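# Carry tube rack through self-closing doors to desk

## Task

Move the tube rack from the counter, through the doors that swing shut on their own, onto the desk. It is done when the rack stands upright on the desk with each tube seated all the way down in a hole, both doors are closed, and the robots have released it and backed away. Any number of robots may help. It fails if the rack or any tube touches the floor, or if any robot topples or is left leaning.

## Robot and tools

Robots: three identical Hello Robot Stretch 3 units, r1, r2 and r3. Each has a two-wheel differential base (0.33 m long, 0.34 m wide, passive omni wheel at the rear), a mast carrying a lift, and a telescoping arm that extends toward the robot's right side, ending in a wrist and a two-finger gripper. The base cannot slide sideways, so the only way to move the gripper forward is to drive. An on-the-spot turn pivots about a point 0.05 m behind the front edge; with the arm in and the wrist folded, the sweep radius is 0.28 m, and an unfolded level wrist reaches beyond it. The robots do not coordinate: if one stalls, the rest keep going.

Frames: the base frame sits on the floor midway between the drive wheels, x forward, y left, z up. hand_pose is expressed in it, at the point where closed fingertips meet; with all wrist joints at zero its x axis points up, y back along the arm toward the mast, z toward the rear. The odometry frame is the base frame at scene start. Every robot reports in its own frames, so their relative placement can only be judged from images, lidar_m and the depth grids.

execute_actions: arguments actions and cameras. actions is a list holding one action or nothing (empty just returns state and images). An action is an object keyed by "r1", "r2", "r3"; each robot entry may contain base, joints and contact_limits. base holds exactly one command, both relative to where the base last reported itself: translate_m, a straight drive offset in metres, -1 to 1, positive forward; or rotate_rad, a turn offset in radians, -3.2 to 3.2, positive counter-clockwise seen from above. joints holds absolute targets by name: lift_m 0 to 1.1 (arm height on mast); arm_m 0 to 0.52 (extension); wrist_yaw_rad -1.345 to 4.42 (0 along the arm, positive swings toward the front, 3.0 folded over the base); wrist_pitch_rad -1.57 to 0.451 (0 level, negative tips fingers down); wrist_roll_rad -2.911 to 2.911 (0 fingers side by side, level); gripper_m -0.089 to 0.179 (larger is wider; actual fingertip gap is smaller, by 0.007 nearly shut and 0.025 fully open, and zero below 0.007); head_pan_rad -3.953 to 1.73 (0 forward, positive left, -1.57 looks along the arm); head_tilt_rad -1.53 to 0.419 (negative down). contact_limits takes only arm_m, a motor_effort percentage 1 to 100 at which the arm motion halts with contact_stop; it also caps holding force until the next action. All motions in an action start at once; none runs beyond 15 s. A joint or robot not mentioned may still be driving to an earlier target. Unknown keys or out-of-range numbers reject the whole call. cameras lists names like r2_wrist_camera (head, nav, wrist per robot) or "all"; omitted or null means all, [] means none.

wait: seconds, 0 to 10; commands nothing and returns the same report. zoom_image: camera plus region [x0, y0, x1, y1] in pixels of that camera's latest full image, at most 504 by 504. finished_scene: scene number; irreversible, and the goal must already hold.

Result lines: base_status and joint_status tell how each commanded motion ended: done (for the base, wheels turned the full amount even if they slipped), off_target (stopped short and possibly still pushing), contact_stop, time_out, torque_fault (old target dropped). on_its_own covers uncommanded parts; its "held at" is a target, not a position. motor_effort is percent of max, positive toward larger joint values, peak in brackets; readings carry fixed biases and noise. Positive wheel effort pushes forward. lidar_m: 12 ranges in metres from the base origin, 30-degree sectors, first straight ahead and going counter-clockwise (4th left, 7th back, 10th right); scan plane 0.17 m high, range 0.15 to 12 m, blind to clear objects, partly blocked by the robot's own mast and parts, sees other robots. wrist_depth_mm (45 to 1000) and head_depth_mm (280 to 4000, image sideways) are 7x7 grids of median depth from the top left; "-" means no reading. base_odometry counts wheel turns only. turned_by_wheels and turned_by_imu give rotation since the last result, positive left. base_tilt is degrees of lean forward/right, each with a fixed offset up to about 4 degrees. If any call reports a stop, the remaining calls in that same reply are skipped.

Cameras: head and nav cameras ride on the head, aimed by pan and tilt; the wrist camera rides on the gripper. Calibration gives K, distortion and T_world_to_cam mapping the carrying robot's base frame to the camera frame; expect small errors, larger for the wrist camera with the arm out.

Speed: full speed (0.30 m/s, 1.9 rad/s) only with lift_m under 0.30, arm_m under 0.03 and wrist_yaw_rad over 2.54; otherwise 0.10 m/s and 0.63 rad/s.

Gripper: close to a value below the object's width to grasp; open at least 0.02 above the touching value to let go. Readings do not confirm a grasp. Over-squeezing triggers a stall guard and weakens grip; resend a different value to re-squeeze.

Self-collision: fold or unfold the wrist only with lift_m between 0.32 and 0.95, wrist_pitch_rad -0.4, roll near 0; once folded the lift may go down to 0.25. If wrist_yaw_rad is below -0.4, keep pitch at -0.5 or lower.

Hazards: never let bases press into one another; contact between robots is not reported, and a few extra millimetres of driving after contact is a hard press. Robots travel slightly different distances for the same command (under 1 cm per metre usually, up to 2.5 cm), so a shared load gets strained and can tip someone. Arm pushes against something rigid with the gripper above about 0.45 m can tip the robot; repeat pushes and higher contact limits make it worse. Driving while gripping or hooking something fixed, or snagging furniture, especially reversing, can tip it: undo in small steps, free the gripper, and drop lift_m near 0.2 if still leaning. Arm and lift go slack after a contact_stop; a loaded slack lift can sink. Wrist, head and base have no contact stop; prolonged strain switches a wrist servo off for 10 s. Loose objects may get occasional small nudges. Avoid drops, slams and hard hits.

Each tool is called after ">>>" in YAML: its name, and indented under it one key for each argument.

## Session

>>> execute_actions:
  actions: []

Scene clock: 0.00 s.
r1.base_odometry: x=+0.000 y=+0.000 heading=+0.000 (m, m, rad; r1's odometry frame)
r1.turned_by_wheels: +0.000 (rad since the last result)
r1.turned_by_imu: +0.000 (rad since the last result)
r1.base_tilt: forward=+0.2 right=+0.1 (deg)
r1.lidar_m: 1.21 1.18 1.24 0.96 0.95 0.99 1.40 1.47 3.01 2.36 2.21 1.61
r1.head_depth_mm: 1608 1625 1619 1624 1633 1649 1641 / 1496 1494 1514 1512 1513 1516 1529 / 1386 1405 1395 1411 1415 1417 1416 / 1300 1309 1318 1312 1319 1318 1319 / 1223 1230 1231 1236 1240 1237 1247 / 1159 1158 1160 1164 1169 1167 1174 / 1095 1099 1103 1100 1105 1107 1109
r1.base_status: not commanded
r1.joint_positions: lift_m=+0.424 arm_m=-0.001 wrist_yaw_rad=+3.055 wrist_pitch_rad=-0.488 wrist_roll_rad=+0.016 gripper_m=+0.037 head_pan_rad=-0.016 head_tilt_rad=-0.001
r1.joint_status: not commanded
r1.motor_effort: left_wheel=+0 right_wheel=+1 lift_m=+39 arm_m=+0 wrist_yaw_rad=+0 wrist_pitch_rad=+6 wrist_roll_rad=+0 gripper_m=-1 head_pan_rad=+0 head_tilt_rad=+3 (%)
r1.hand_pose: x=-0.0026 y=+0.0699 z=+0.4214 quat_wxyz=(+0.202, +0.698, +0.139, +0.673) (m; r1's base frame)
r1.wrist_depth_mm: 743 808 980 - - - - / 777 870 - - - - - / 866 947 - - - - - / 881 887 907 885 880 871 873 / 738 745 733 741 766 742 740 / 665 637 665 644 636 627 641 / 564 579 - - 565 560 556
r2.base_odometry: x=+0.000 y=+0.000 heading=+0.000 (m, m, rad; r2's odometry frame)
r2.turned_by_wheels: +0.000 (rad since the last result)
r2.turned_by_imu: +0.000 (rad since the last result)
r2.base_tilt: forward=+1.1 right=+1.3 (deg)
r2.lidar_m: 1.36 2.96 2.88 2.39 2.38 1.38 1.15 1.74 0.92 0.76 0.76 0.85
r2.head_depth_mm: 1126 1135 1143 1149 1153 1167 1178 / 1310 1327 1338 1347 1357 1369 1380 / 1576 1598 1612 1629 1636 1653 1674 / 1876 1999 2028 2045 2059 2095 2112 / 2062 2643 2732 2765 2803 2828 2460 / 2050 2844 2910 2886 2883 2884 2498 / 2033 2802 2799 2790 2829 2786 2486
r2.base_status: not commanded
r2.joint_positions: lift_m=+0.595 arm_m=+0.003 wrist_yaw_rad=+2.979 wrist_pitch_rad=-0.440 wrist_roll_rad=+0.018 gripper_m=+0.037 head_pan_rad=-0.018 head_tilt_rad=-0.007
r2.joint_status: not commanded
r2.motor_effort: left_wheel=+0 right_wheel=+1 lift_m=+26 arm_m=+0 wrist_yaw_rad=+0 wrist_pitch_rad=+7 wrist_roll_rad=+0 gripper_m=+0 head_pan_rad=+0 head_tilt_rad=+2 (%)
r2.hand_pose: x=+0.0145 y=+0.0712 z=+0.6030 quat_wxyz=(+0.211, +0.706, +0.096, +0.669) (m; r2's base frame)
r2.wrist_depth_mm: - - - - - - - / - - - - - - - / - - - - - - - / - - - - - - - / - - - 996 - 971 - / 829 821 - 820 806 830 833 / 713 714 707 720 725 712 711
r3.base_odometry: x=+0.000 y=+0.000 heading=+0.000 (m, m, rad; r3's odometry frame)
r3.turned_by_wheels: +0.000 (rad since the last result)
r3.turned_by_imu: +0.000 (rad since the last result)
r3.base_tilt: forward=+1.8 right=-0.8 (deg)
r3.lidar_m: 1.98 1.98 2.30 2.81 2.55 1.38 1.16 1.16 1.31 1.95 1.50 2.01
r3.head_depth_mm: 1929 2217 2253 2215 2255 2276 2208 / 1945 2134 2164 2164 2172 2156 2201 / 1951 2104 2084 2083 2078 2084 2116 / 1978 2046 2019 2045 2039 2067 2028 / 1932 1967 1980 2001 1983 1976 1993 / 1893 1929 1899 1900 1912 1914 1920 / 1845 1855 1857 1871 1858 1864 1859
r3.base_status: not commanded
r3.joint_positions: lift_m=+0.560 arm_m=+0.000 wrist_yaw_rad=+3.080 wrist_pitch_rad=-0.344 wrist_roll_rad=+0.014 gripper_m=+0.037 head_pan_rad=+0.010 head_tilt_rad=-0.020
r3.joint_status: not commanded
r3.motor_effort: left_wheel=+0 right_wheel=+1 lift_m=+25 arm_m=+0 wrist_yaw_rad=+1 wrist_pitch_rad=+5 wrist_roll_rad=+0 gripper_m=+0 head_pan_rad=+0 head_tilt_rad=+2 (%)
r3.hand_pose: x=-0.0068 y=+0.0874 z=+0.5895 quat_wxyz=(+0.143, +0.705, +0.098, +0.688) (m; r3's base frame)
r3.wrist_depth_mm: - - - - - - - / - - - - - - - / - - - - - - - / - - - - - - - / - - - - - - - / 888 904 890 871 - 851 850 / 771 767 - 740 741 734 729
pictures: r1_head_camera (sideways: a quarter turn clockwise sets it upright), r1_nav_camera (sideways: a quarter turn counterclockwise sets it upright), r1_wrist_camera, r2_head_camera (sideways: a quarter turn clockwise sets it upright), r2_nav_camera (sideways: a quarter turn counterclockwise sets it upright), r2_wrist_camera, r3_head_camera (sideways: a quarter turn clockwise sets it upright), r3_nav_camera (sideways: a quarter turn counterclockwise sets it upright), r3_wrist_camera
Images, in order (width x height): r1_head_camera 896x504, r1_nav_camera 672x504, r1_wrist_camera 644x364, r2_head_camera 896x504, r2_nav_camera 672x504, r2_wrist_camera 644x364, r3_head_camera 896x504, r3_nav_camera 672x504, r3_wrist_camera 644x364.

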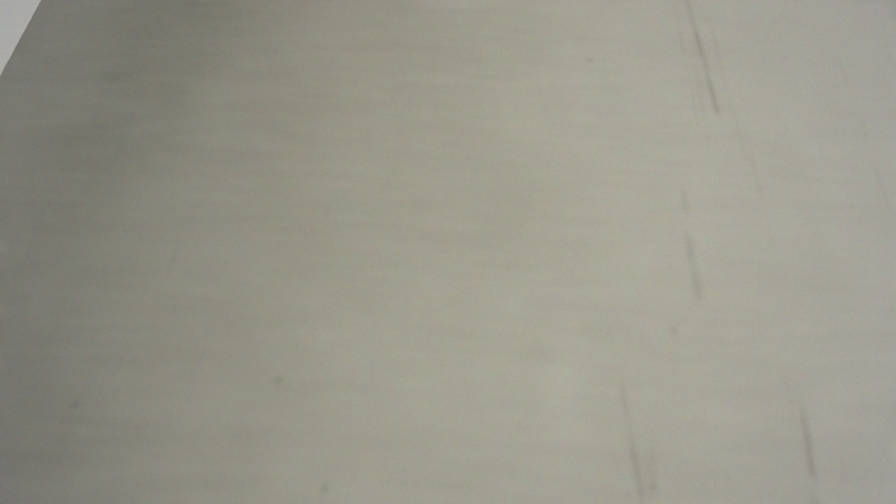

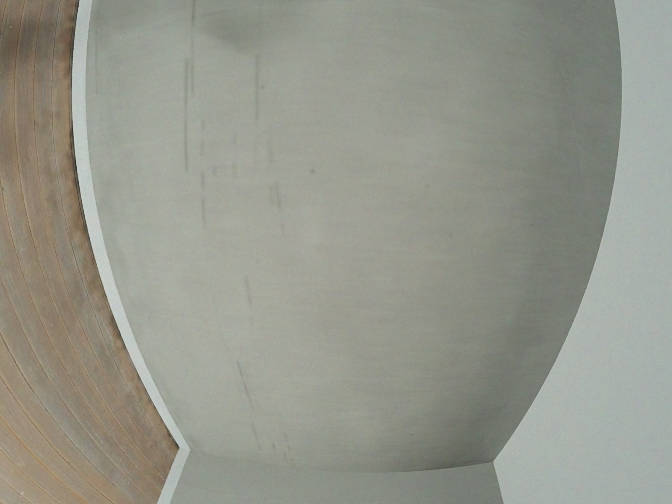

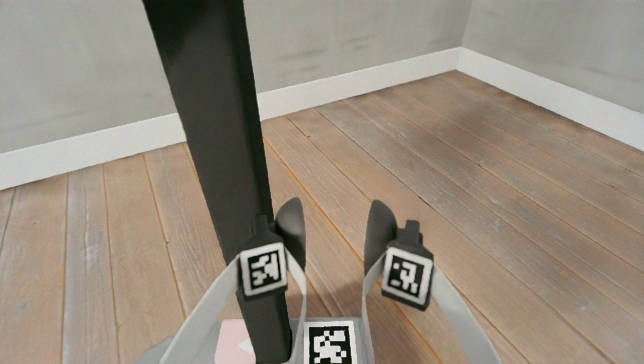

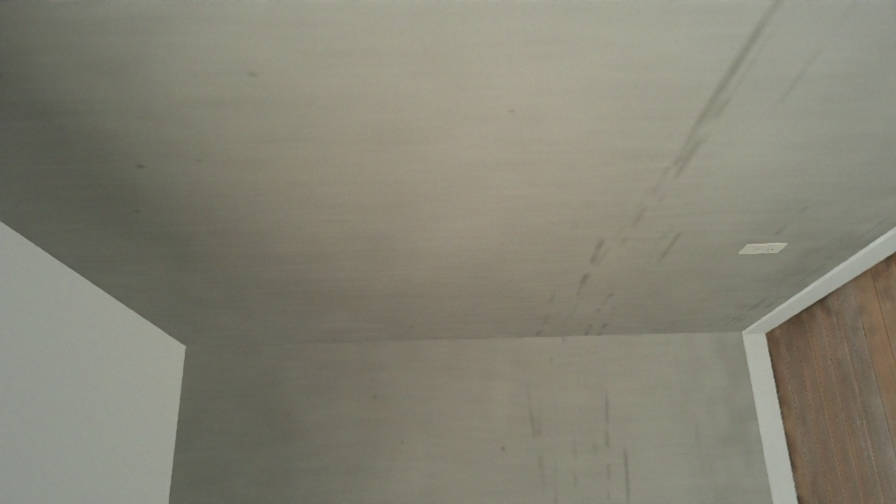

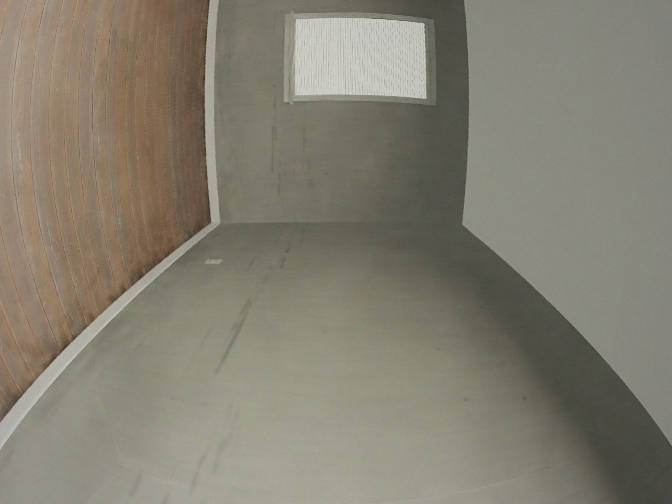

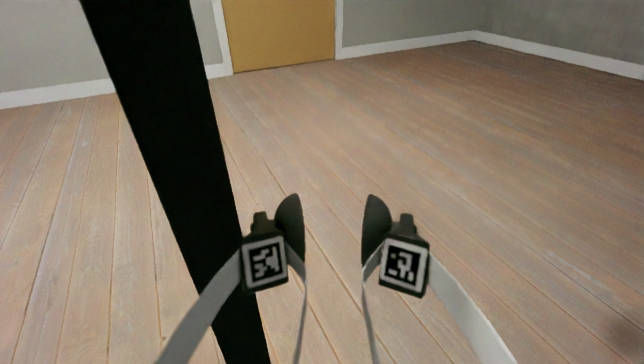

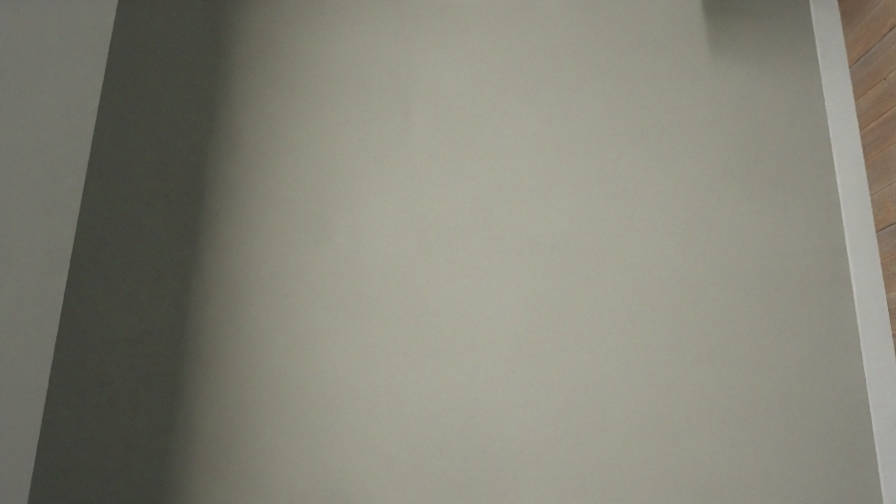

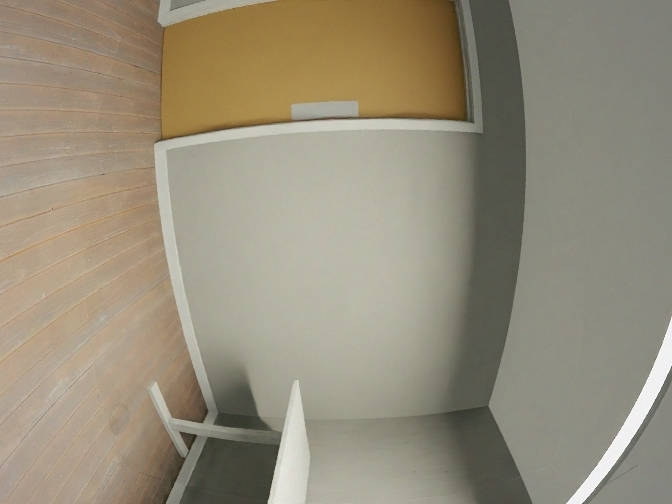

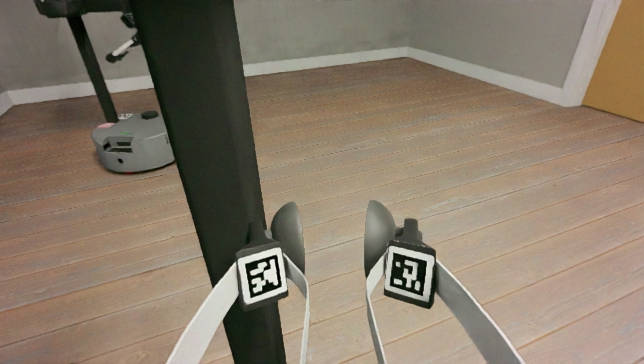

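>>> execute_actions:
  actions:
    - {"r1":{"joints":{"head_pan_rad":-2.3,"head_tilt_rad":-0.4,"lift_m":0.27,"wrist_pitch_rad":-0.4}},"r2":{"joints":{"head_pan_rad":-3.7,"head_tilt_rad":-0.4}},"r3":{"joints":{"head_pan_rad":-1.2,"head_tilt_rad":-0.4,"lift_m":0.27}}}
  cameras: ["r1_nav_camera","r2_nav_camera","r3_nav_camera","r3_head_camera","r2_head_camera"]

Scene clock: 7.67 s.
r1.base_odometry: x=+0.000 y=+0.000 heading=+0.000 (m, m, rad; r1's odometry frame)
r1.turned_by_wheels: +0.000 (rad since the last result)
r1.turned_by_imu: +0.002 (rad since the last result)
r1.base_tilt: forward=+0.2 right=+0.1 (deg)
r1.lidar_m: 1.20 1.18 1.24 0.97 0.95 0.99 1.40 1.48 3.01 2.36 2.21 1.60
r1.head_depth_mm: 3023 3129 3404 3520 2427 1803 1441 / 3068 3187 3365 3217 1771 1688 1436 / 3239 3392 3601 3607 2251 1730 1426 / 3304 3575 3759 3500 2343 1766 1413 / 3444 3789 3899 3448 2340 1770 1411 / 3484 3722 3983 3406 2290 1741 1393 / 3013 3203 3380 3282 2291 1734 1381
r1.base_status: not commanded
r1.joint_positions: lift_m=+0.270 arm_m=-0.001 wrist_yaw_rad=+3.055 wrist_pitch_rad=-0.418 wrist_roll_rad=+0.016 gripper_m=+0.037 head_pan_rad=-2.293 head_tilt_rad=-0.395
r1.joint_status: all done
r1.motor_effort: left_wheel=+0(0) right_wheel=+0(0) lift_m=+24(32) arm_m=+1(0) wrist_yaw_rad=+0(1) wrist_pitch_rad=+7(8) wrist_roll_rad=-1(1) gripper_m=-1(0) head_pan_rad=-4(51) head_tilt_rad=-2(30) (%)
r1.hand_pose: x=-0.0018 y=+0.0792 z=+0.2831 quat_wxyz=(+0.178, +0.702, +0.115, +0.679) (m; r1's base frame)
r1.wrist_depth_mm: 728 798 955 - - - 986 / 798 849 - - - - - / 816 861 - 911 917 923 914 / 710 707 - 706 707 708 687 / 584 588 584 580 605 585 576 / 490 527 - - - 487 487 / - - - - 423 428 426
r2.base_odometry: x=+0.000 y=+0.000 heading=+0.000 (m, m, rad; r2's odometry frame)
r2.turned_by_wheels: +0.000 (rad since the last result)
r2.turned_by_imu: +0.000 (rad since the last result)
r2.base_tilt: forward=+1.1 right=+1.3 (deg)
r2.lidar_m: 1.36 2.97 2.88 2.39 2.38 1.38 1.16 1.74 0.92 0.76 0.76 0.85
r2.head_depth_mm: 2171 2286 2408 2561 2344 1813 1472 / 2308 2418 2568 2735 2364 1825 1481 / 2463 2595 2250 2353 2366 1827 1476 / 2515 2676 1999 1997 2132 1811 1477 / 2272 2400 1791 1745 1867 1829 1482 / 2067 2173 1843 1548 1627 1738 1483 / 1885 1992 1856 1389 1454 1558 1475
r2.base_status: not commanded
r2.joint_positions: lift_m=+0.595 arm_m=+0.003 wrist_yaw_rad=+2.979 wrist_pitch_rad=-0.440 wrist_roll_rad=+0.018 gripper_m=+0.037 head_pan_rad=-3.693 head_tilt_rad=-0.395
r2.joint_status: all done
r2.motor_effort: left_wheel=+0(1) right_wheel=+1(1) lift_m=+26(26) arm_m=+0(1) wrist_yaw_rad=+0(1) wrist_pitch_rad=+7(7) wrist_roll_rad=+0(0) gripper_m=+0(1) head_pan_rad=-4(58) head_tilt_rad=-2(25) (%)
r2.hand_pose: x=+0.0145 y=+0.0712 z=+0.6030 quat_wxyz=(+0.211, +0.706, +0.096, +0.669) (m; r2's base frame)
r2.wrist_depth_mm: - - - - - - - / - - - - - - - / - - - - - - - / - - - - - - - / - - - 981 - 988 988 / 833 856 - 830 797 825 811 / 729 721 709 716 719 712 713
r3.base_odometry: x=+0.000 y=+0.000 heading=+0.000 (m, m, rad; r3's odometry frame)
r3.turned_by_wheels: +0.000 (rad since the last result)
r3.turned_by_imu: +0.001 (rad since the last result)
r3.base_tilt: forward=+1.7 right=-0.8 (deg)
r3.lidar_m: 1.98 1.97 2.30 2.79 2.56 1.39 1.16 1.16 1.30 1.95 1.50 2.01
r3.head_depth_mm: 1634 1754 1873 1993 2158 1809 1449 / 1644 1772 1875 1997 2171 1812 1436 / 1681 1797 1890 2060 2194 1806 1445 / 1690 1804 1812 2059 2195 1792 1435 / 1715 1820 1816 2093 2216 1810 1438 / 1713 1834 1820 2110 2262 1776 1446 / 1721 1854 1818 2153 2265 1806 1437
r3.base_status: not commanded
r3.joint_positions: lift_m=+0.270 arm_m=+0.000 wrist_yaw_rad=+3.080 wrist_pitch_rad=-0.345 wrist_roll_rad=+0.014 gripper_m=+0.037 head_pan_rad=-1.193 head_tilt_rad=-0.395
r3.joint_status: all done
r3.motor_effort: left_wheel=+0(0) right_wheel=+1(1) lift_m=+23(23) arm_m=+0(0) wrist_yaw_rad=+1(0) wrist_pitch_rad=+6(5) wrist_roll_rad=+0(0) gripper_m=+0(0) head_pan_rad=-5(59) head_tilt_rad=-3(25) (%)
r3.hand_pose: x=-0.0068 y=+0.0873 z=+0.2995 quat_wxyz=(+0.144, +0.705, +0.099, +0.688) (m; r3's base frame)
r3.wrist_depth_mm: - - - - - - - / - - - - - - - / - - - - - 981 970 / 805 786 - 765 750 751 736 / 629 633 - 611 622 598 587 / 528 527 - 535 - 505 498 / 455 - - - 439 433 427
pictures: r1_nav_camera (sideways: a quarter turn counterclockwise sets it upright), r2_head_camera (sideways: a quarter turn clockwise sets it upright), r2_nav_camera (sideways: a quarter turn counterclockwise sets it upright), r3_head_camera (sideways: a quarter turn clockwise sets it upright), r3_nav_camera (sideways: a quarter turn counterclockwise sets it upright)
camera_calibration (this result's frames):
r1_nav_camera: T_world_to_cam=[[-0.246599, -0.339135, 0.907842, -1.14016], [-0.783774, 0.620755, 0.0189926, 0.0349304], [-0.569989, -0.706859, -0.418883, 0.50688], [0, 0, 0, 1]] pos_world=[0.0351316, -0.0500585, 1.24674]
r2_head_camera: T_world_to_cam=[[0.299621, -0.214867, -0.929548, 1.22907], [-0.553337, -0.832837, 0.0141546, -0.0150807], [-0.777203, 0.510112, -0.368429, 0.438231], [0, 0, 0, 1]] pos_world=[-0.0360061, 0.0279798, 1.30415]
r2_nav_camera: T_world_to_cam=[[-0.329035, 0.195184, 0.923926, -1.15673], [0.544648, 0.838496, 0.0168271, 0.0240195], [-0.771424, 0.508751, -0.382201, 0.463402], [0, 0, 0, 1]] pos_world=[-0.0362059, -0.030122, 1.24544]
r3_head_camera: T_world_to_cam=[[-0.168511, 0.374192, -0.911913, 1.20935], [0.906732, 0.421673, 0.00547442, -0.00793026], [0.386577, -0.825937, -0.410348, 0.488554], [0, 0, 0, 1]] pos_world=[0.0221165, -0.0456718, 1.30335]
r3_nav_camera: T_world_to_cam=[[0.120727, -0.420372, 0.899284, -1.12741], [-0.923027, -0.380906, -0.0541409, 0.128806], [0.365302, -0.823528, -0.434, 0.515661], [0, 0, 0, 1]] pos_world=[0.0666274, -0.000205605, 1.24463]
Images, in order (width x height): r1_nav_camera 672x504, r2_head_camera 896x504, r2_nav_camera 672x504, r3_head_camera 896x504, r3_nav_camera 672x504.

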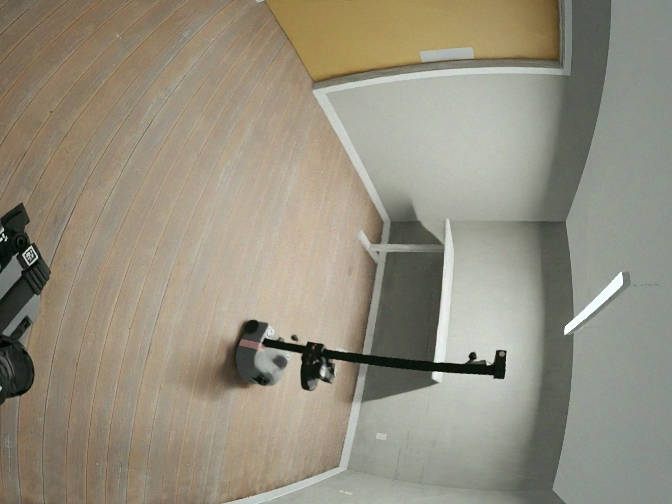

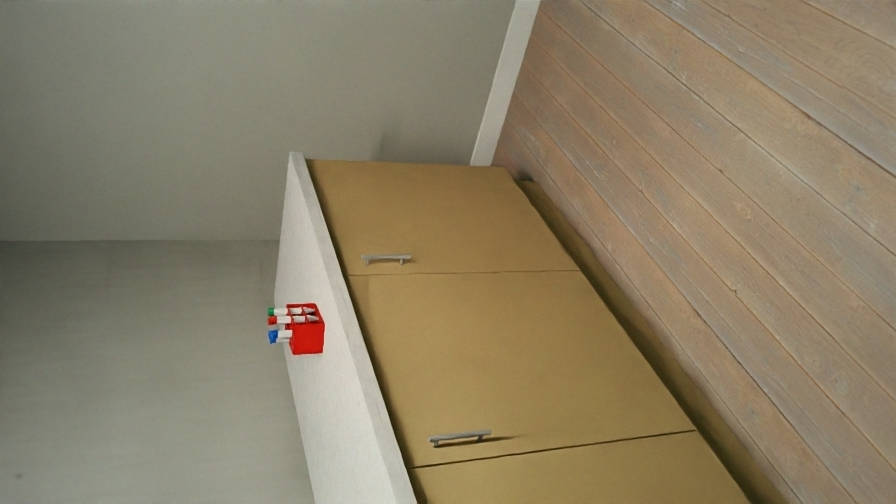

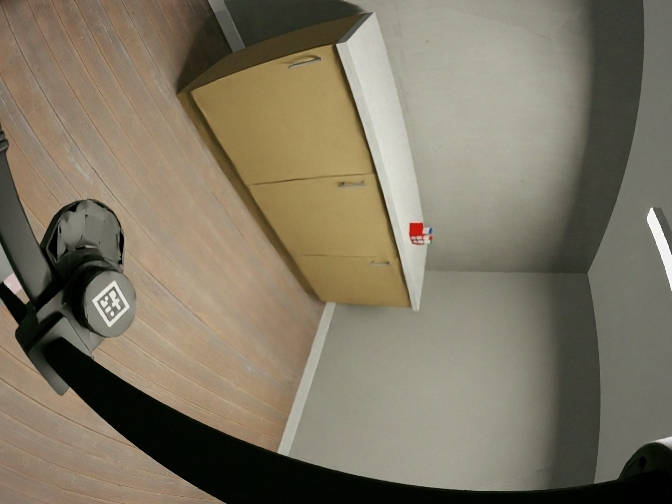

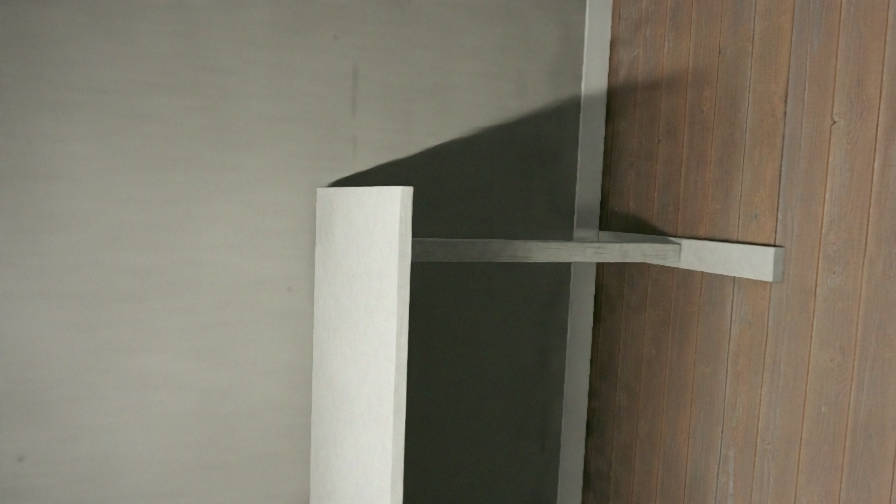

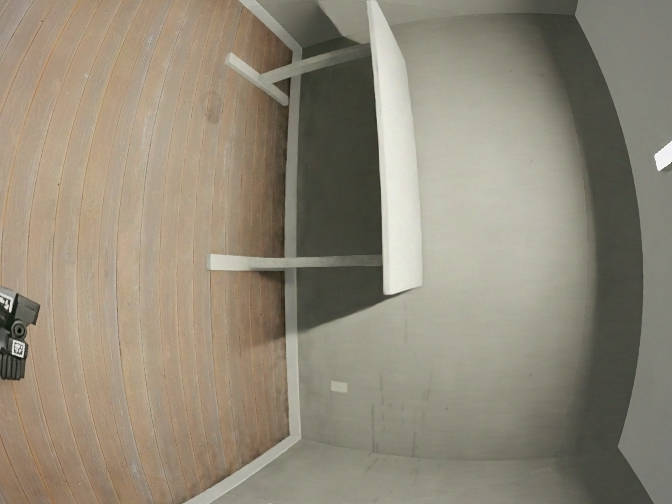

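>>> execute_actions:
  actions:
    - {"r2":{"base":{"rotate_rad":2.38},"joints":{"head_pan_rad":-0.3,"lift_m":0.27}},"r3":{"base":{"rotate_rad":0.78},"joints":{"head_pan_rad":0,"head_tilt_rad":-0.7}}}
  cameras: []

>>> execute_actions:
  actions:
    - {"r2":{"base":{"translate_m":1}},"r3":{"base":{"translate_m":1}}}
  cameras: []

>>> execute_actions:
  actions:
    - {"r2":{"base":{"translate_m":0.5}},"r3":{"base":{"translate_m":0.57}}}
  cameras: ["r2_nav_camera","r2_head_camera"]

>>> execute_actions:
  actions:
    - {"r2":{"base":{"rotate_rad":2.656},"joints":{"head_pan_rad":-1.57,"head_tilt_rad":-0.6,"lift_m":0.9}},"r3":{"base":{"rotate_rad":-0.465}}}
  cameras: ["r2_head_camera","r2_nav_camera","r3_nav_camera","r3_head_camera"]

Scene clock: 26.57 s.
r1.base_odometry: x=+0.000 y=+0.000 heading=+0.000 (m, m, rad; r1's odometry frame)
r1.turned_by_wheels: +0.000 (rad since the last result)
r1.turned_by_imu: +0.002 (rad since the last result)
r1.base_tilt: forward=+0.2 right=+0.1 (deg)
r1.lidar_m: 1.21 1.18 1.24 0.96 0.95 0.99 1.40 1.53 3.02 2.36 2.22 1.60
r1.head_depth_mm: 2982 3074 3318 3533 2310 1801 1440 / 3074 3241 3477 3184 1865 1751 1436 / 3215 3396 3568 3563 2255 1761 1417 / 3325 3536 3803 3483 2341 1788 1411 / 3491 3661 3862 3448 2333 1759 1400 / 3518 3716 3983 3398 2290 1719 1393 / 3007 3160 3384 3293 2281 1720 1389
r1.base_status: not commanded
r1.joint_positions: lift_m=+0.270 arm_m=-0.001 wrist_yaw_rad=+3.055 wrist_pitch_rad=-0.418 wrist_roll_rad=+0.016 gripper_m=+0.037 head_pan_rad=-2.293 head_tilt_rad=-0.395
r1.joint_status: not commanded
r1.motor_effort: left_wheel=+0(0) right_wheel=+1(0) lift_m=+24(24) arm_m=+0(0) wrist_yaw_rad=-1(1) wrist_pitch_rad=+7(7) wrist_roll_rad=-1(1) gripper_m=+0(1) head_pan_rad=-4(5) head_tilt_rad=-2(2) (%)
r1.hand_pose: x=-0.0018 y=+0.0792 z=+0.2831 quat_wxyz=(+0.178, +0.702, +0.115, +0.679) (m; r1's base frame)
r1.wrist_depth_mm: 735 791 942 - - - 988 / 768 864 - - - - - / 829 852 - 906 898 919 930 / 702 707 - 718 708 699 704 / 583 582 577 586 589 587 568 / 493 526 - - - 490 493 / - - - - 422 427 426
r2.base_odometry: x=+0.000 y=+0.000 heading=+2.380 (m, m, rad; r2's odometry frame)
r2.turned_by_wheels: +2.380 (rad since the last result)
r2.turned_by_imu: +2.404 (rad since the last result)
r2.base_tilt: forward=+1.1 right=+1.3 (deg)
r2.lidar_m: 1.70 1.19 1.15 1.12 0.80 0.76 0.78 1.04 2.61 3.05 2.50 2.38
r2.head_depth_mm: 1992 2127 2262 2422 2375 1821 1477 / 2031 2174 2296 2442 2369 1815 1487 / 2049 2180 2352 2504 2385 1825 1477 / 2089 2219 2388 2556 2378 1826 1485 / 2103 2256 2421 2597 2387 1831 1484 / 2146 2304 2443 2605 2416 1836 1485 / 2179 2329 2489 2706 2378 1831 1490
r2.base_status: done
r2.joint_positions: lift_m=+0.270 arm_m=+0.003 wrist_yaw_rad=+2.979 wrist_pitch_rad=-0.441 wrist_roll_rad=+0.018 gripper_m=+0.037 head_pan_rad=-0.307 head_tilt_rad=-0.395
r2.joint_status: all done
r2.motor_effort: left_wheel=+0(6) right_wheel=+2(8) lift_m=+15(23) arm_m=-1(1) wrist_yaw_rad=+0(0) wrist_pitch_rad=+8(8) wrist_roll_rad=+0(0) gripper_m=+0(1) head_pan_rad=+4(58) head_tilt_rad=-2(2) (%)
r2.hand_pose: x=+0.0145 y=+0.0710 z=+0.2781 quat_wxyz=(+0.211, +0.706, +0.096, +0.669) (m; r2's base frame)
r2.wrist_depth_mm: 633 - - - - - 874 / 665 - - - - - 995 / 683 768 861 877 850 835 851 / 646 665 672 667 669 663 661 / 543 548 - 555 565 546 541 / 467 492 - - 444 462 455 / - - - - 396 397 392
r3.base_odometry: x=+0.000 y=+0.000 heading=+0.780 (m, m, rad; r3's odometry frame)
r3.turned_by_wheels: +0.780 (rad since the last result)
r3.turned_by_imu: +0.768 (rad since the last result)
r3.base_tilt: forward=+1.8 right=-0.7 (deg)
r3.lidar_m: 2.10 2.66 1.61 1.65 1.22 1.16 1.19 1.55 1.50 1.99 2.01 1.97
r3.head_depth_mm: 1758 1949 2122 2045 1661 1391 1202 / 1821 2027 2263 2067 1667 1407 1200 / 1928 2153 2367 2047 1662 1404 1202 / 2010 2271 2486 2073 1664 1395 1200 / 2041 2305 2535 2056 1676 1389 1202 / 2151 2445 2670 2069 1675 1398 1208 / 2294 2604 2723 2060 1680 1403 1209
r3.base_status: done
r3.joint_positions: lift_m=+0.270 arm_m=+0.000 wrist_yaw_rad=+3.080 wrist_pitch_rad=-0.345 wrist_roll_rad=+0.014 gripper_m=+0.037 head_pan_rad=-0.007 head_tilt_rad=-0.692
r3.joint_status: all done
r3.motor_effort: left_wheel=-1(9) right_wheel=+3(12) lift_m=+23(23) arm_m=+0(0) wrist_yaw_rad=+1(0) wrist_pitch_rad=+5(5) wrist_roll_rad=+0(0) gripper_m=+0(0) head_pan_rad=+4(59) head_tilt_rad=-3(20) (%)
r3.hand_pose: x=-0.0068 y=+0.0873 z=+0.2995 quat_wxyz=(+0.144, +0.705, +0.099, +0.688) (m; r3's base frame)
r3.wrist_depth_mm: 974 - - - - - - / - - - - - - - / 991 - - - - 993 987 / 807 773 - 768 752 737 734 / 628 627 - 613 631 599 592 / 534 529 - 525 - 502 497 / 457 - - - 436 435 428
pictures: none
No camera images: the call's "cameras" was empty. Leave "cameras" out to get every camera's image.

Scene clock: 31.60 s.
r1.base_odometry: x=+0.000 y=+0.000 heading=+0.000 (m, m, rad; r1's odometry frame)
r1.turned_by_wheels: +0.000 (rad since the last result)
r1.turned_by_imu: +0.001 (rad since the last result)
r1.base_tilt: forward=+0.2 right=+0.1 (deg)
r1.lidar_m: 1.21 1.18 1.24 0.96 0.95 0.99 1.40 3.17 1.46 2.35 2.21 1.61
r1.head_depth_mm: 3012 3203 3341 3443 2446 1812 1440 / 3069 3317 3507 3452 2441 1800 1441 / 3195 3405 3596 3591 2358 1783 1429 / 3302 3599 3728 3533 2367 1776 1414 / 3468 3678 3893 3485 2330 1753 1401 / 3402 3673 3964 3438 2311 1715 1400 / 2984 3202 3404 3312 1666 1656 1382
r1.base_status: not commanded
r1.joint_positions: lift_m=+0.270 arm_m=-0.001 wrist_yaw_rad=+3.055 wrist_pitch_rad=-0.418 wrist_roll_rad=+0.016 gripper_m=+0.037 head_pan_rad=-2.293 head_tilt_rad=-0.395
r1.joint_status: not commanded
r1.motor_effort: left_wheel=+1(0) right_wheel=+0(1) lift_m=+25(24) arm_m=+2(1) wrist_yaw_rad=-1(0) wrist_pitch_rad=+8(7) wrist_roll_rad=-1(0) gripper_m=+0(1) head_pan_rad=-4(4) head_tilt_rad=-2(2) (%)
r1.hand_pose: x=-0.0018 y=+0.0792 z=+0.2831 quat_wxyz=(+0.178, +0.702, +0.115, +0.679) (m; r1's base frame)
r1.wrist_depth_mm: 737 802 931 - - - - / 793 852 - - - - - / 838 869 - 902 926 894 881 / 723 713 - 703 691 697 699 / 584 579 576 574 603 582 580 / 487 529 - - - 492 490 / - - - - 423 422 420
r2.base_odometry: x=-0.724 y=+0.690 heading=+2.380 (m, m, rad; r2's odometry frame)
r2.turned_by_wheels: +0.000 (rad since the last result)
r2.turned_by_imu: +0.005 (rad since the last result)
r2.base_tilt: forward=+1.1 right=+1.3 (deg)
r2.lidar_m: 1.01 0.71 0.67 0.69 0.91 1.64 1.69 2.26 3.43 2.20 1.56 1.50
r2.head_depth_mm: 1243 1315 1411 1502 1626 1713 1480 / 1259 1343 1429 1529 1650 1739 1484 / 1278 1358 1449 1553 1678 1756 1483 / 1294 1380 1476 1581 1718 1796 1476 / 1319 1397 1497 1607 1740 1828 1480 / 1336 1421 1520 1638 1767 1829 1487 / 1357 1443 1539 1675 1817 1831 1489
r2.base_status: done
r2.joint_positions: lift_m=+0.270 arm_m=+0.003 wrist_yaw_rad=+2.979 wrist_pitch_rad=-0.441 wrist_roll_rad=+0.018 gripper_m=+0.037 head_pan_rad=-0.307 head_tilt_rad=-0.396
r2.joint_status: not commanded
r2.motor_effort: left_wheel=-1(6) right_wheel=+2(8) lift_m=+16(15) arm_m=+0(2) wrist_yaw_rad=+0(1) wrist_pitch_rad=+8(8) wrist_roll_rad=+0(0) gripper_m=-1(0) head_pan_rad=+4(4) head_tilt_rad=-1(2) (%)
r2.hand_pose: x=+0.0145 y=+0.0710 z=+0.2781 quat_wxyz=(+0.211, +0.706, +0.097, +0.669) (m; r2's base frame)
r2.wrist_depth_mm: - - 738 680 625 577 532 / - - 892 763 689 619 576 / 860 889 867 848 796 728 666 / 682 671 665 661 671 674 665 / 550 547 - 554 556 543 538 / 466 497 - - 446 461 455 / - - - - 398 396 395
r3.base_odometry: x=+0.711 y=+0.703 heading=+0.780 (m, m, rad; r3's odometry frame)
r3.turned_by_wheels: +0.000 (rad since the last result)
r3.turned_by_imu: +0.006 (rad since the last result)
r3.base_tilt: forward=+1.7 right=-0.8 (deg)
r3.lidar_m: 1.19 1.47 2.34 2.41 1.59 2.05 2.10 2.08 2.40 1.62 1.14 1.09
r3.head_depth_mm: 979 1082 1201 1356 1555 1391 1205 / 1021 1130 1264 1445 1605 1397 1204 / 1080 1193 1342 1526 1659 1399 1209 / 1129 1258 1439 1664 1671 1397 1200 / 1133 1266 1438 1645 1661 1395 1200 / 1162 1325 1535 1804 1667 1396 1201 / 1237 1414 1650 1928 1684 1400 1197
r3.base_status: done
r3.joint_positions: lift_m=+0.270 arm_m=+0.000 wrist_yaw_rad=+3.080 wrist_pitch_rad=-0.345 wrist_roll_rad=+0.014 gripper_m=+0.037 head_pan_rad=-0.007 head_tilt_rad=-0.692
r3.joint_status: not commanded
r3.motor_effort: left_wheel=-2(8) right_wheel=+4(12) lift_m=+23(23) arm_m=+0(0) wrist_yaw_rad=+0(1) wrist_pitch_rad=+5(5) wrist_roll_rad=+0(0) gripper_m=+0(0) head_pan_rad=+4(5) head_tilt_rad=-4(2) (%)
r3.hand_pose: x=-0.0068 y=+0.0873 z=+0.2995 quat_wxyz=(+0.144, +0.705, +0.099, +0.688) (m; r3's base frame)
r3.wrist_depth_mm: - - - - - - - / - - - - - - - / - - - - - 998 957 / 797 783 - 770 760 738 735 / 637 634 - 612 627 596 598 / 526 528 - 524 - 508 495 / 454 - - - 438 436 426
pictures: none
No camera images: the call's "cameras" was empty. Leave "cameras" out to get every camera's image.

Scene clock: 35.07 s.
r1.base_odometry: x=+0.000 y=+0.000 heading=+0.000 (m, m, rad; r1's odometry frame)
r1.turned_by_wheels: +0.000 (rad since the last result)
r1.turned_by_imu: +0.001 (rad since the last result)
r1.base_tilt: forward=+0.2 right=+0.1 (deg)
r1.lidar_m: 1.21 1.18 1.24 0.96 0.95 0.98 1.40 3.17 3.01 1.70 2.21 1.60
r1.head_depth_mm: 3044 3173 3375 3465 2487 1812 1448 / 3117 3260 3449 3372 2403 1805 1440 / 3200 3415 3616 3621 2402 1790 1431 / 3270 3522 3813 3514 2342 1773 1415 / 3444 3631 3937 3443 2327 1757 1404 / 3476 3787 3927 3424 2299 1731 1389 / 3002 3188 3331 3291 2286 1719 1378
r1.base_status: not commanded
r1.joint_positions: lift_m=+0.270 arm_m=-0.001 wrist_yaw_rad=+3.055 wrist_pitch_rad=-0.418 wrist_roll_rad=+0.016 gripper_m=+0.037 head_pan_rad=-2.293 head_tilt_rad=-0.395
r1.joint_status: not commanded
r1.motor_effort: left_wheel=+0(1) right_wheel=+0(0) lift_m=+24(24) arm_m=+1(1) wrist_yaw_rad=-1(1) wrist_pitch_rad=+7(7) wrist_roll_rad=-1(1) gripper_m=-1(0) head_pan_rad=-4(4) head_tilt_rad=-2(2) (%)
r1.hand_pose: x=-0.0018 y=+0.0792 z=+0.2831 quat_wxyz=(+0.178, +0.702, +0.115, +0.679) (m; r1's base frame)
r1.wrist_depth_mm: 747 805 943 - - - 996 / 799 865 - - - - - / 828 895 - 922 889 908 892 / 733 713 - 723 712 722 689 / 577 590 583 580 599 582 580 / 493 523 - - - 492 483 / - - - - 421 426 425
r2.base_odometry: x=-1.085 y=+1.035 heading=+2.380 (m, m, rad; r2's odometry frame)
r2.turned_by_wheels: +0.000 (rad since the last result)
r2.turned_by_imu: +0.002 (rad since the last result)
r2.base_tilt: forward=+1.1 right=+1.3 (deg)
r2.lidar_m: 0.67 0.47 0.45 0.46 0.60 2.08 2.15 2.88 3.65 1.52 1.10 1.05
r2.head_depth_mm: 863 916 977 1045 1127 1211 1323 / 876 929 992 1064 1147 1243 1346 / 888 944 1008 1079 1163 1269 1371 / 900 958 1026 1096 1187 1296 1394 / 913 977 1041 1119 1216 1316 1414 / 929 987 1063 1141 1234 1350 1426 / 942 1005 1079 1160 1263 1379 1453
r2.base_status: done
r2.joint_positions: lift_m=+0.270 arm_m=+0.003 wrist_yaw_rad=+2.979 wrist_pitch_rad=-0.441 wrist_roll_rad=+0.018 gripper_m=+0.037 head_pan_rad=-0.307 head_tilt_rad=-0.396
r2.joint_status: not commanded
r2.motor_effort: left_wheel=-1(5) right_wheel=+2(7) lift_m=+15(15) arm_m=-1(1) wrist_yaw_rad=+0(1) wrist_pitch_rad=+8(8) wrist_roll_rad=+0(0) gripper_m=+0(1) head_pan_rad=+4(4) head_tilt_rad=-1(1) (%)
r2.hand_pose: x=+0.0145 y=+0.0710 z=+0.2781 quat_wxyz=(+0.211, +0.706, +0.097, +0.669) (m; r2's base frame)
r2.wrist_depth_mm: 645 - 510 467 424 395 362 / 743 - 559 506 464 424 393 / 888 839 692 625 517 466 424 / 678 666 672 669 623 565 519 / 548 549 - 555 564 542 539 / 462 495 - - 443 454 459 / - - - - 394 398 392
r3.base_odometry: x=+1.116 y=+1.104 heading=+0.780 (m, m, rad; r3's odometry frame)
r3.turned_by_wheels: +0.000 (rad since the last result)
r3.turned_by_imu: +0.003 (rad since the last result)
r3.base_tilt: forward=+1.8 right=-0.8 (deg)
r3.lidar_m: 0.68 0.77 1.92 2.14 2.69 2.55 2.62 2.52 2.19 0.87 0.69 0.66
r3.head_depth_mm: 536 588 655 741 850 986 1146 / 561 619 694 786 912 1078 1194 / 587 656 738 843 984 1185 1203 / 617 692 783 908 1075 1304 1203 / 647 723 819 929 1094 1304 1193 / 615 686 775 915 1135 1350 1199 / 628 729 848 1023 1285 1401 1196
r3.base_status: done
r3.joint_positions: lift_m=+0.270 arm_m=+0.000 wrist_yaw_rad=+3.080 wrist_pitch_rad=-0.345 wrist_roll_rad=+0.014 gripper_m=+0.037 head_pan_rad=-0.007 head_tilt_rad=-0.693
r3.joint_status: not commanded
r3.motor_effort: left_wheel=-2(8) right_wheel=+2(11) lift_m=+23(23) arm_m=+0(0) wrist_yaw_rad=+0(0) wrist_pitch_rad=+5(5) wrist_roll_rad=+0(0) gripper_m=+0(0) head_pan_rad=+4(5) head_tilt_rad=-3(3) (%)
r3.hand_pose: x=-0.0068 y=+0.0873 z=+0.2995 quat_wxyz=(+0.144, +0.705, +0.099, +0.688) (m; r3's base frame)
r3.wrist_depth_mm: - - - - - - - / - - - - - - - / - - - - - 994 959 / 800 798 - 772 754 748 736 / 637 636 - 613 627 609 597 / 530 522 - 529 - 502 496 / 455 - - - 438 434 427
pictures: r2_head_camera (sideways: a quarter turn clockwise sets it upright), r2_nav_camera (sideways: a quarter turn counterclockwise sets it upright)
camera_calibration (this result's frames):
r2_head_camera: T_world_to_cam=[[-0.343654, 0.136341, -0.929146, 1.23247], [0.33553, 0.941924, 0.0141162, -0.0204528], [0.87711, -0.306906, -0.369443, 0.429459], [0, 0, 0, 1]] pos_world=[0.0537249, -0.0169679, 1.3041]
r2_nav_camera: T_world_to_cam=[[0.367429, -0.110127, 0.923508, -1.16043], [-0.325698, -0.945324, 0.0168542, 0.0292934], [0.871158, -0.306977, -0.383208, 0.454693], [0, 0, 0, 1]] pos_world=[0.0398075, 0.0394771, 1.24542]
Images, in order (width x height): r2_head_camera 896x504, r2_nav_camera 672x504.

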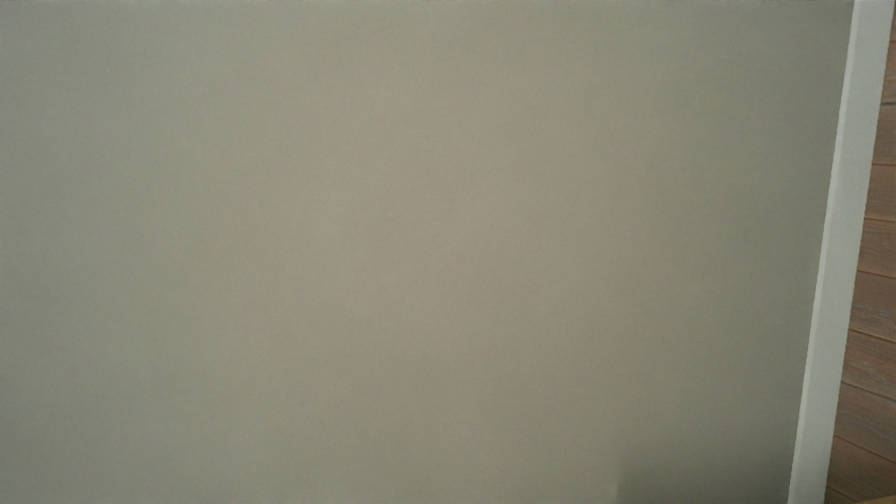

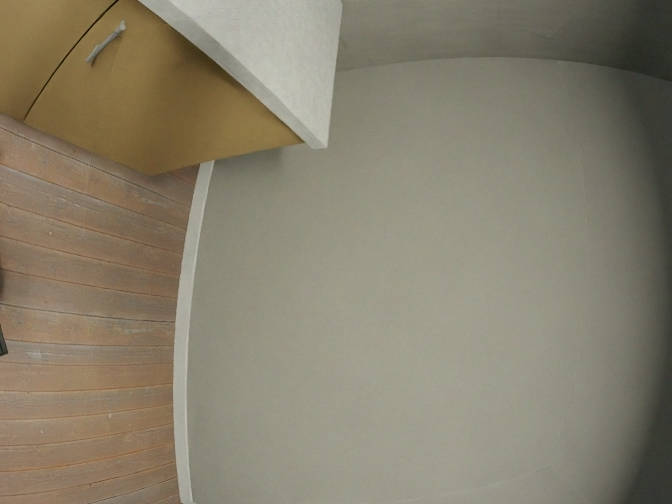

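Scene clock: 41.63 s.
r1.base_odometry: x=+0.000 y=+0.000 heading=+0.000 (m, m, rad; r1's odometry frame)
r1.turned_by_wheels: +0.000 (rad since the last result)
r1.turned_by_imu: +0.002 (rad since the last result)
r1.base_tilt: forward=+0.2 right=+0.1 (deg)
r1.lidar_m: 1.21 1.18 1.24 0.96 0.95 0.99 1.40 3.14 3.03 1.73 2.21 1.60
r1.head_depth_mm: 2979 3148 3405 3464 2440 1807 1443 / 3089 3261 3496 3416 2377 1795 1435 / 3205 3444 3614 3610 2388 1791 1425 / 3349 3476 3767 3598 2333 1781 1419 / 3424 3631 3985 3529 2328 1753 1406 / 3501 3676 3965 3404 2305 1730 1401 / 3028 3175 3360 3326 2259 1734 1378
r1.base_status: not commanded
r1.joint_positions: lift_m=+0.270 arm_m=-0.001 wrist_yaw_rad=+3.055 wrist_pitch_rad=-0.418 wrist_roll_rad=+0.016 gripper_m=+0.037 head_pan_rad=-2.293 head_tilt_rad=-0.395
r1.joint_status: not commanded
r1.motor_effort: left_wheel=+0(0) right_wheel=+0(0) lift_m=+24(24) arm_m=+0(0) wrist_yaw_rad=+0(1) wrist_pitch_rad=+7(7) wrist_roll_rad=+0(1) gripper_m=+0(0) head_pan_rad=-5(4) head_tilt_rad=-2(2) (%)
r1.hand_pose: x=-0.0018 y=+0.0792 z=+0.2831 quat_wxyz=(+0.178, +0.702, +0.115, +0.679) (m; r1's base frame)
r1.wrist_depth_mm: 735 787 967 - - - 990 / 798 847 - - - - 987 / 817 870 - 925 897 901 896 / 727 723 - 713 705 706 701 / 583 578 581 577 603 585 588 / 486 523 - - - 490 494 / - - - - 424 428 427
r2.base_odometry: x=-1.085 y=+1.035 heading=-1.247 (m, m, rad; r2's odometry frame)
r2.turned_by_wheels: +2.656 (rad since the last result)
r2.turned_by_imu: +2.684 (rad since the last result)
r2.base_tilt: forward=+1.1 right=+1.3 (deg)
r2.lidar_m: 2.08 2.18 3.03 3.66 1.46 1.09 1.06 0.63 0.46 0.45 0.46 0.64
r2.head_depth_mm: 906 994 949 693 563 615 - / 907 994 950 643 549 619 - / 902 994 951 635 548 633 - / 907 993 950 626 546 630 - / 906 994 949 692 546 628 - / 911 996 951 695 547 627 724 / 907 995 951 695 547 624 739
r2.base_status: done
r2.joint_positions: lift_m=+0.900 arm_m=+0.003 wrist_yaw_rad=+2.979 wrist_pitch_rad=-0.441 wrist_roll_rad=+0.018 gripper_m=+0.037 head_pan_rad=-1.563 head_tilt_rad=-0.593
r2.joint_status: all done
r2.motor_effort: left_wheel=+0(6) right_wheel=+2(7) lift_m=+34(35) arm_m=-1(0) wrist_yaw_rad=+0(0) wrist_pitch_rad=+8(8) wrist_roll_rad=+0(0) gripper_m=+0(1) head_pan_rad=-4(58) head_tilt_rad=-3(20) (%)
r2.hand_pose: x=+0.0145 y=+0.0709 z=+0.9070 quat_wxyz=(+0.211, +0.706, +0.097, +0.669) (m; r2's base frame)
r2.wrist_depth_mm: - - - - - - - / - - - - - - - / - - - - - - - / - - - - - - - / - - - - - - - / - - - - - - - / - - - - - - -
r3.base_odometry: x=+1.116 y=+1.104 heading=+0.315 (m, m, rad; r3's odometry frame)
r3.turned_by_wheels: -0.465 (rad since the last result)
r3.turned_by_imu: -0.456 (rad since the last result)
r3.base_tilt: forward=+1.7 right=-0.8 (deg)
r3.lidar_m: 0.66 0.69 0.83 2.09 2.17 1.83 2.55 2.65 2.54 2.19 0.81 0.68
r3.head_depth_mm: 530 597 672 779 918 1121 1210 / 535 597 678 785 922 1132 1203 / 535 599 680 787 929 1129 1199 / 538 602 684 788 931 1138 1203 / 539 605 688 793 938 1147 1202 / 541 608 687 795 939 1161 1201 / 543 609 692 802 947 1167 1205
r3.base_status: done
r3.joint_positions: lift_m=+0.270 arm_m=+0.000 wrist_yaw_rad=+3.080 wrist_pitch_rad=-0.345 wrist_roll_rad=+0.014 gripper_m=+0.037 head_pan_rad=-0.007 head_tilt_rad=-0.693
r3.joint_status: not commanded
r3.motor_effort: left_wheel=+2(9) right_wheel=-2(8) lift_m=+23(23) arm_m=+0(0) wrist_yaw_rad=+1(1) wrist_pitch_rad=+5(5) wrist_roll_rad=+0(0) gripper_m=+0(1) head_pan_rad=+4(5) head_tilt_rad=-3(3) (%)
r3.hand_pose: x=-0.0068 y=+0.0873 z=+0.2995 quat_wxyz=(+0.144, +0.705, +0.099, +0.688) (m; r3's base frame)
r3.wrist_depth_mm: - - - - - 983 681 / - - - - - 994 681 / - - - - - 920 678 / 783 787 - 761 753 749 674 / 637 629 - 611 629 595 593 / 530 525 - 525 - 509 503 / 456 - - - 435 431 429
pictures: r2_head_camera (sideways: a quarter turn clockwise sets it upright), r2_nav_camera (sideways: a quarter turn counterclockwise sets it upright), r3_head_camera (sideways: a quarter turn clockwise sets it upright), r3_nav_camera (sideways: a quarter turn counterclockwise sets it upright)
camera_calibration (this result's frames):
r2_head_camera: T_world_to_cam=[[0.0218587, 0.543502, -0.839123, 1.11282], [0.999542, -0.0294642, 0.00695353, -0.0151756], [-0.0209448, -0.838891, -0.543897, 0.661939], [0, 0, 0, 1]] pos_world=[0.00470808, -0.0499698, 1.29392]
r2_nav_camera: T_world_to_cam=[[0.0104171, -0.556605, 0.830712, -1.03722], [-0.999684, 0.0132085, 0.0213861, 0.0275096], [-0.0228761, -0.830672, -0.556291, 0.685362], [0, 0, 0, 1]] pos_world=[0.053984, -0.00837252, 1.2423]
r3_head_camera: T_world_to_cam=[[-0.659452, -0.0139835, -0.751617, 1.00334], [-0.0463012, 0.998684, 0.0220436, -0.0236826], [0.75032, 0.0493375, -0.659232, 0.810145], [0, 0, 0, 1]] pos_world=[0.0526885, -0.00228891, 1.28872]
r3_nav_camera: T_world_to_cam=[[0.679501, -0.0476093, 0.732128, -0.912878], [-0.00994172, -0.998398, -0.0556974, 0.125241], [0.733607, 0.0305678, -0.678886, 0.832011], [0, 0, 0, 1]] pos_world=[0.0111769, 0.0561462, 1.24016]
Images, in order (width x height): r2_head_camera 896x504, r2_nav_camera 672x504, r3_head_camera 896x504, r3_nav_camera 672x504.

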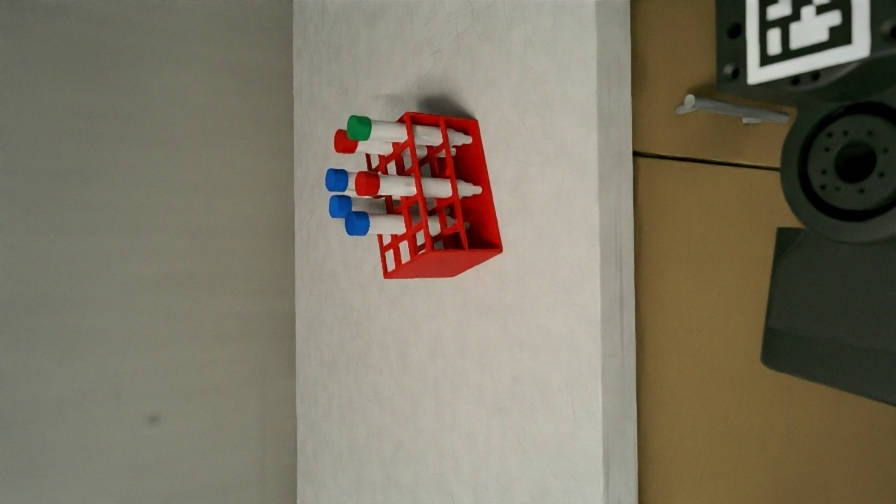

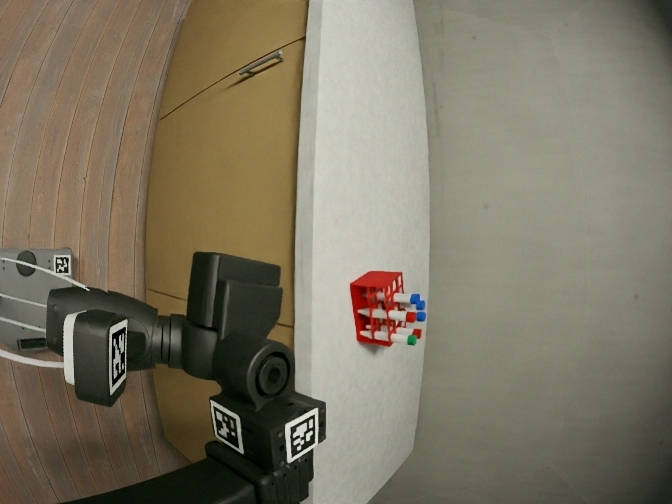

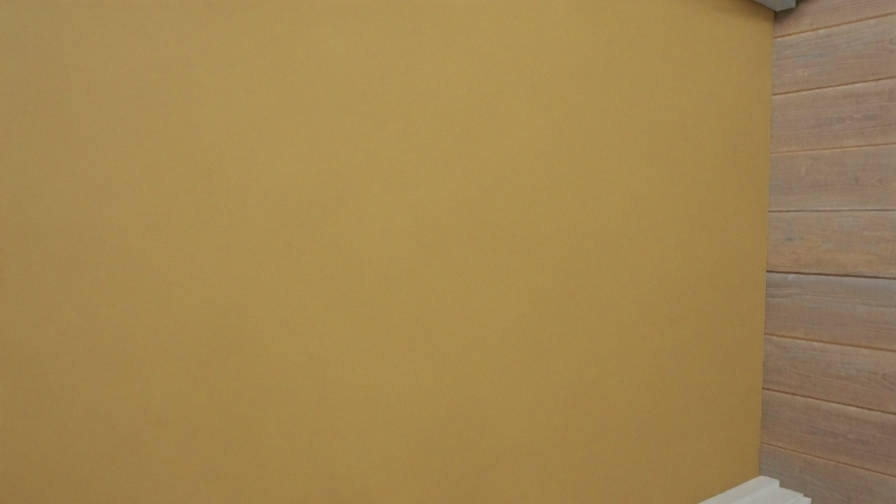

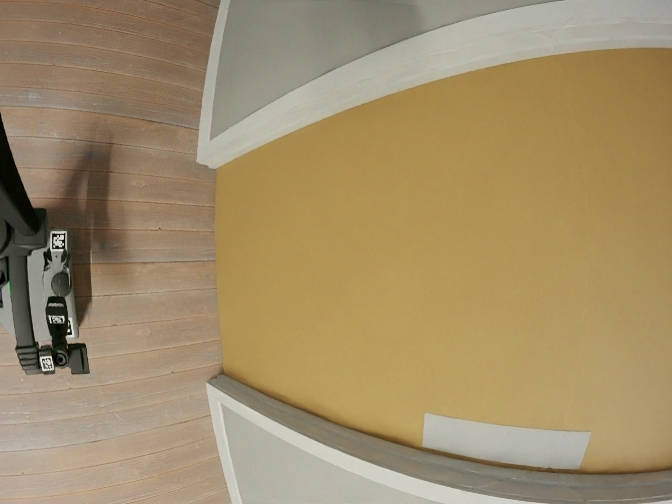

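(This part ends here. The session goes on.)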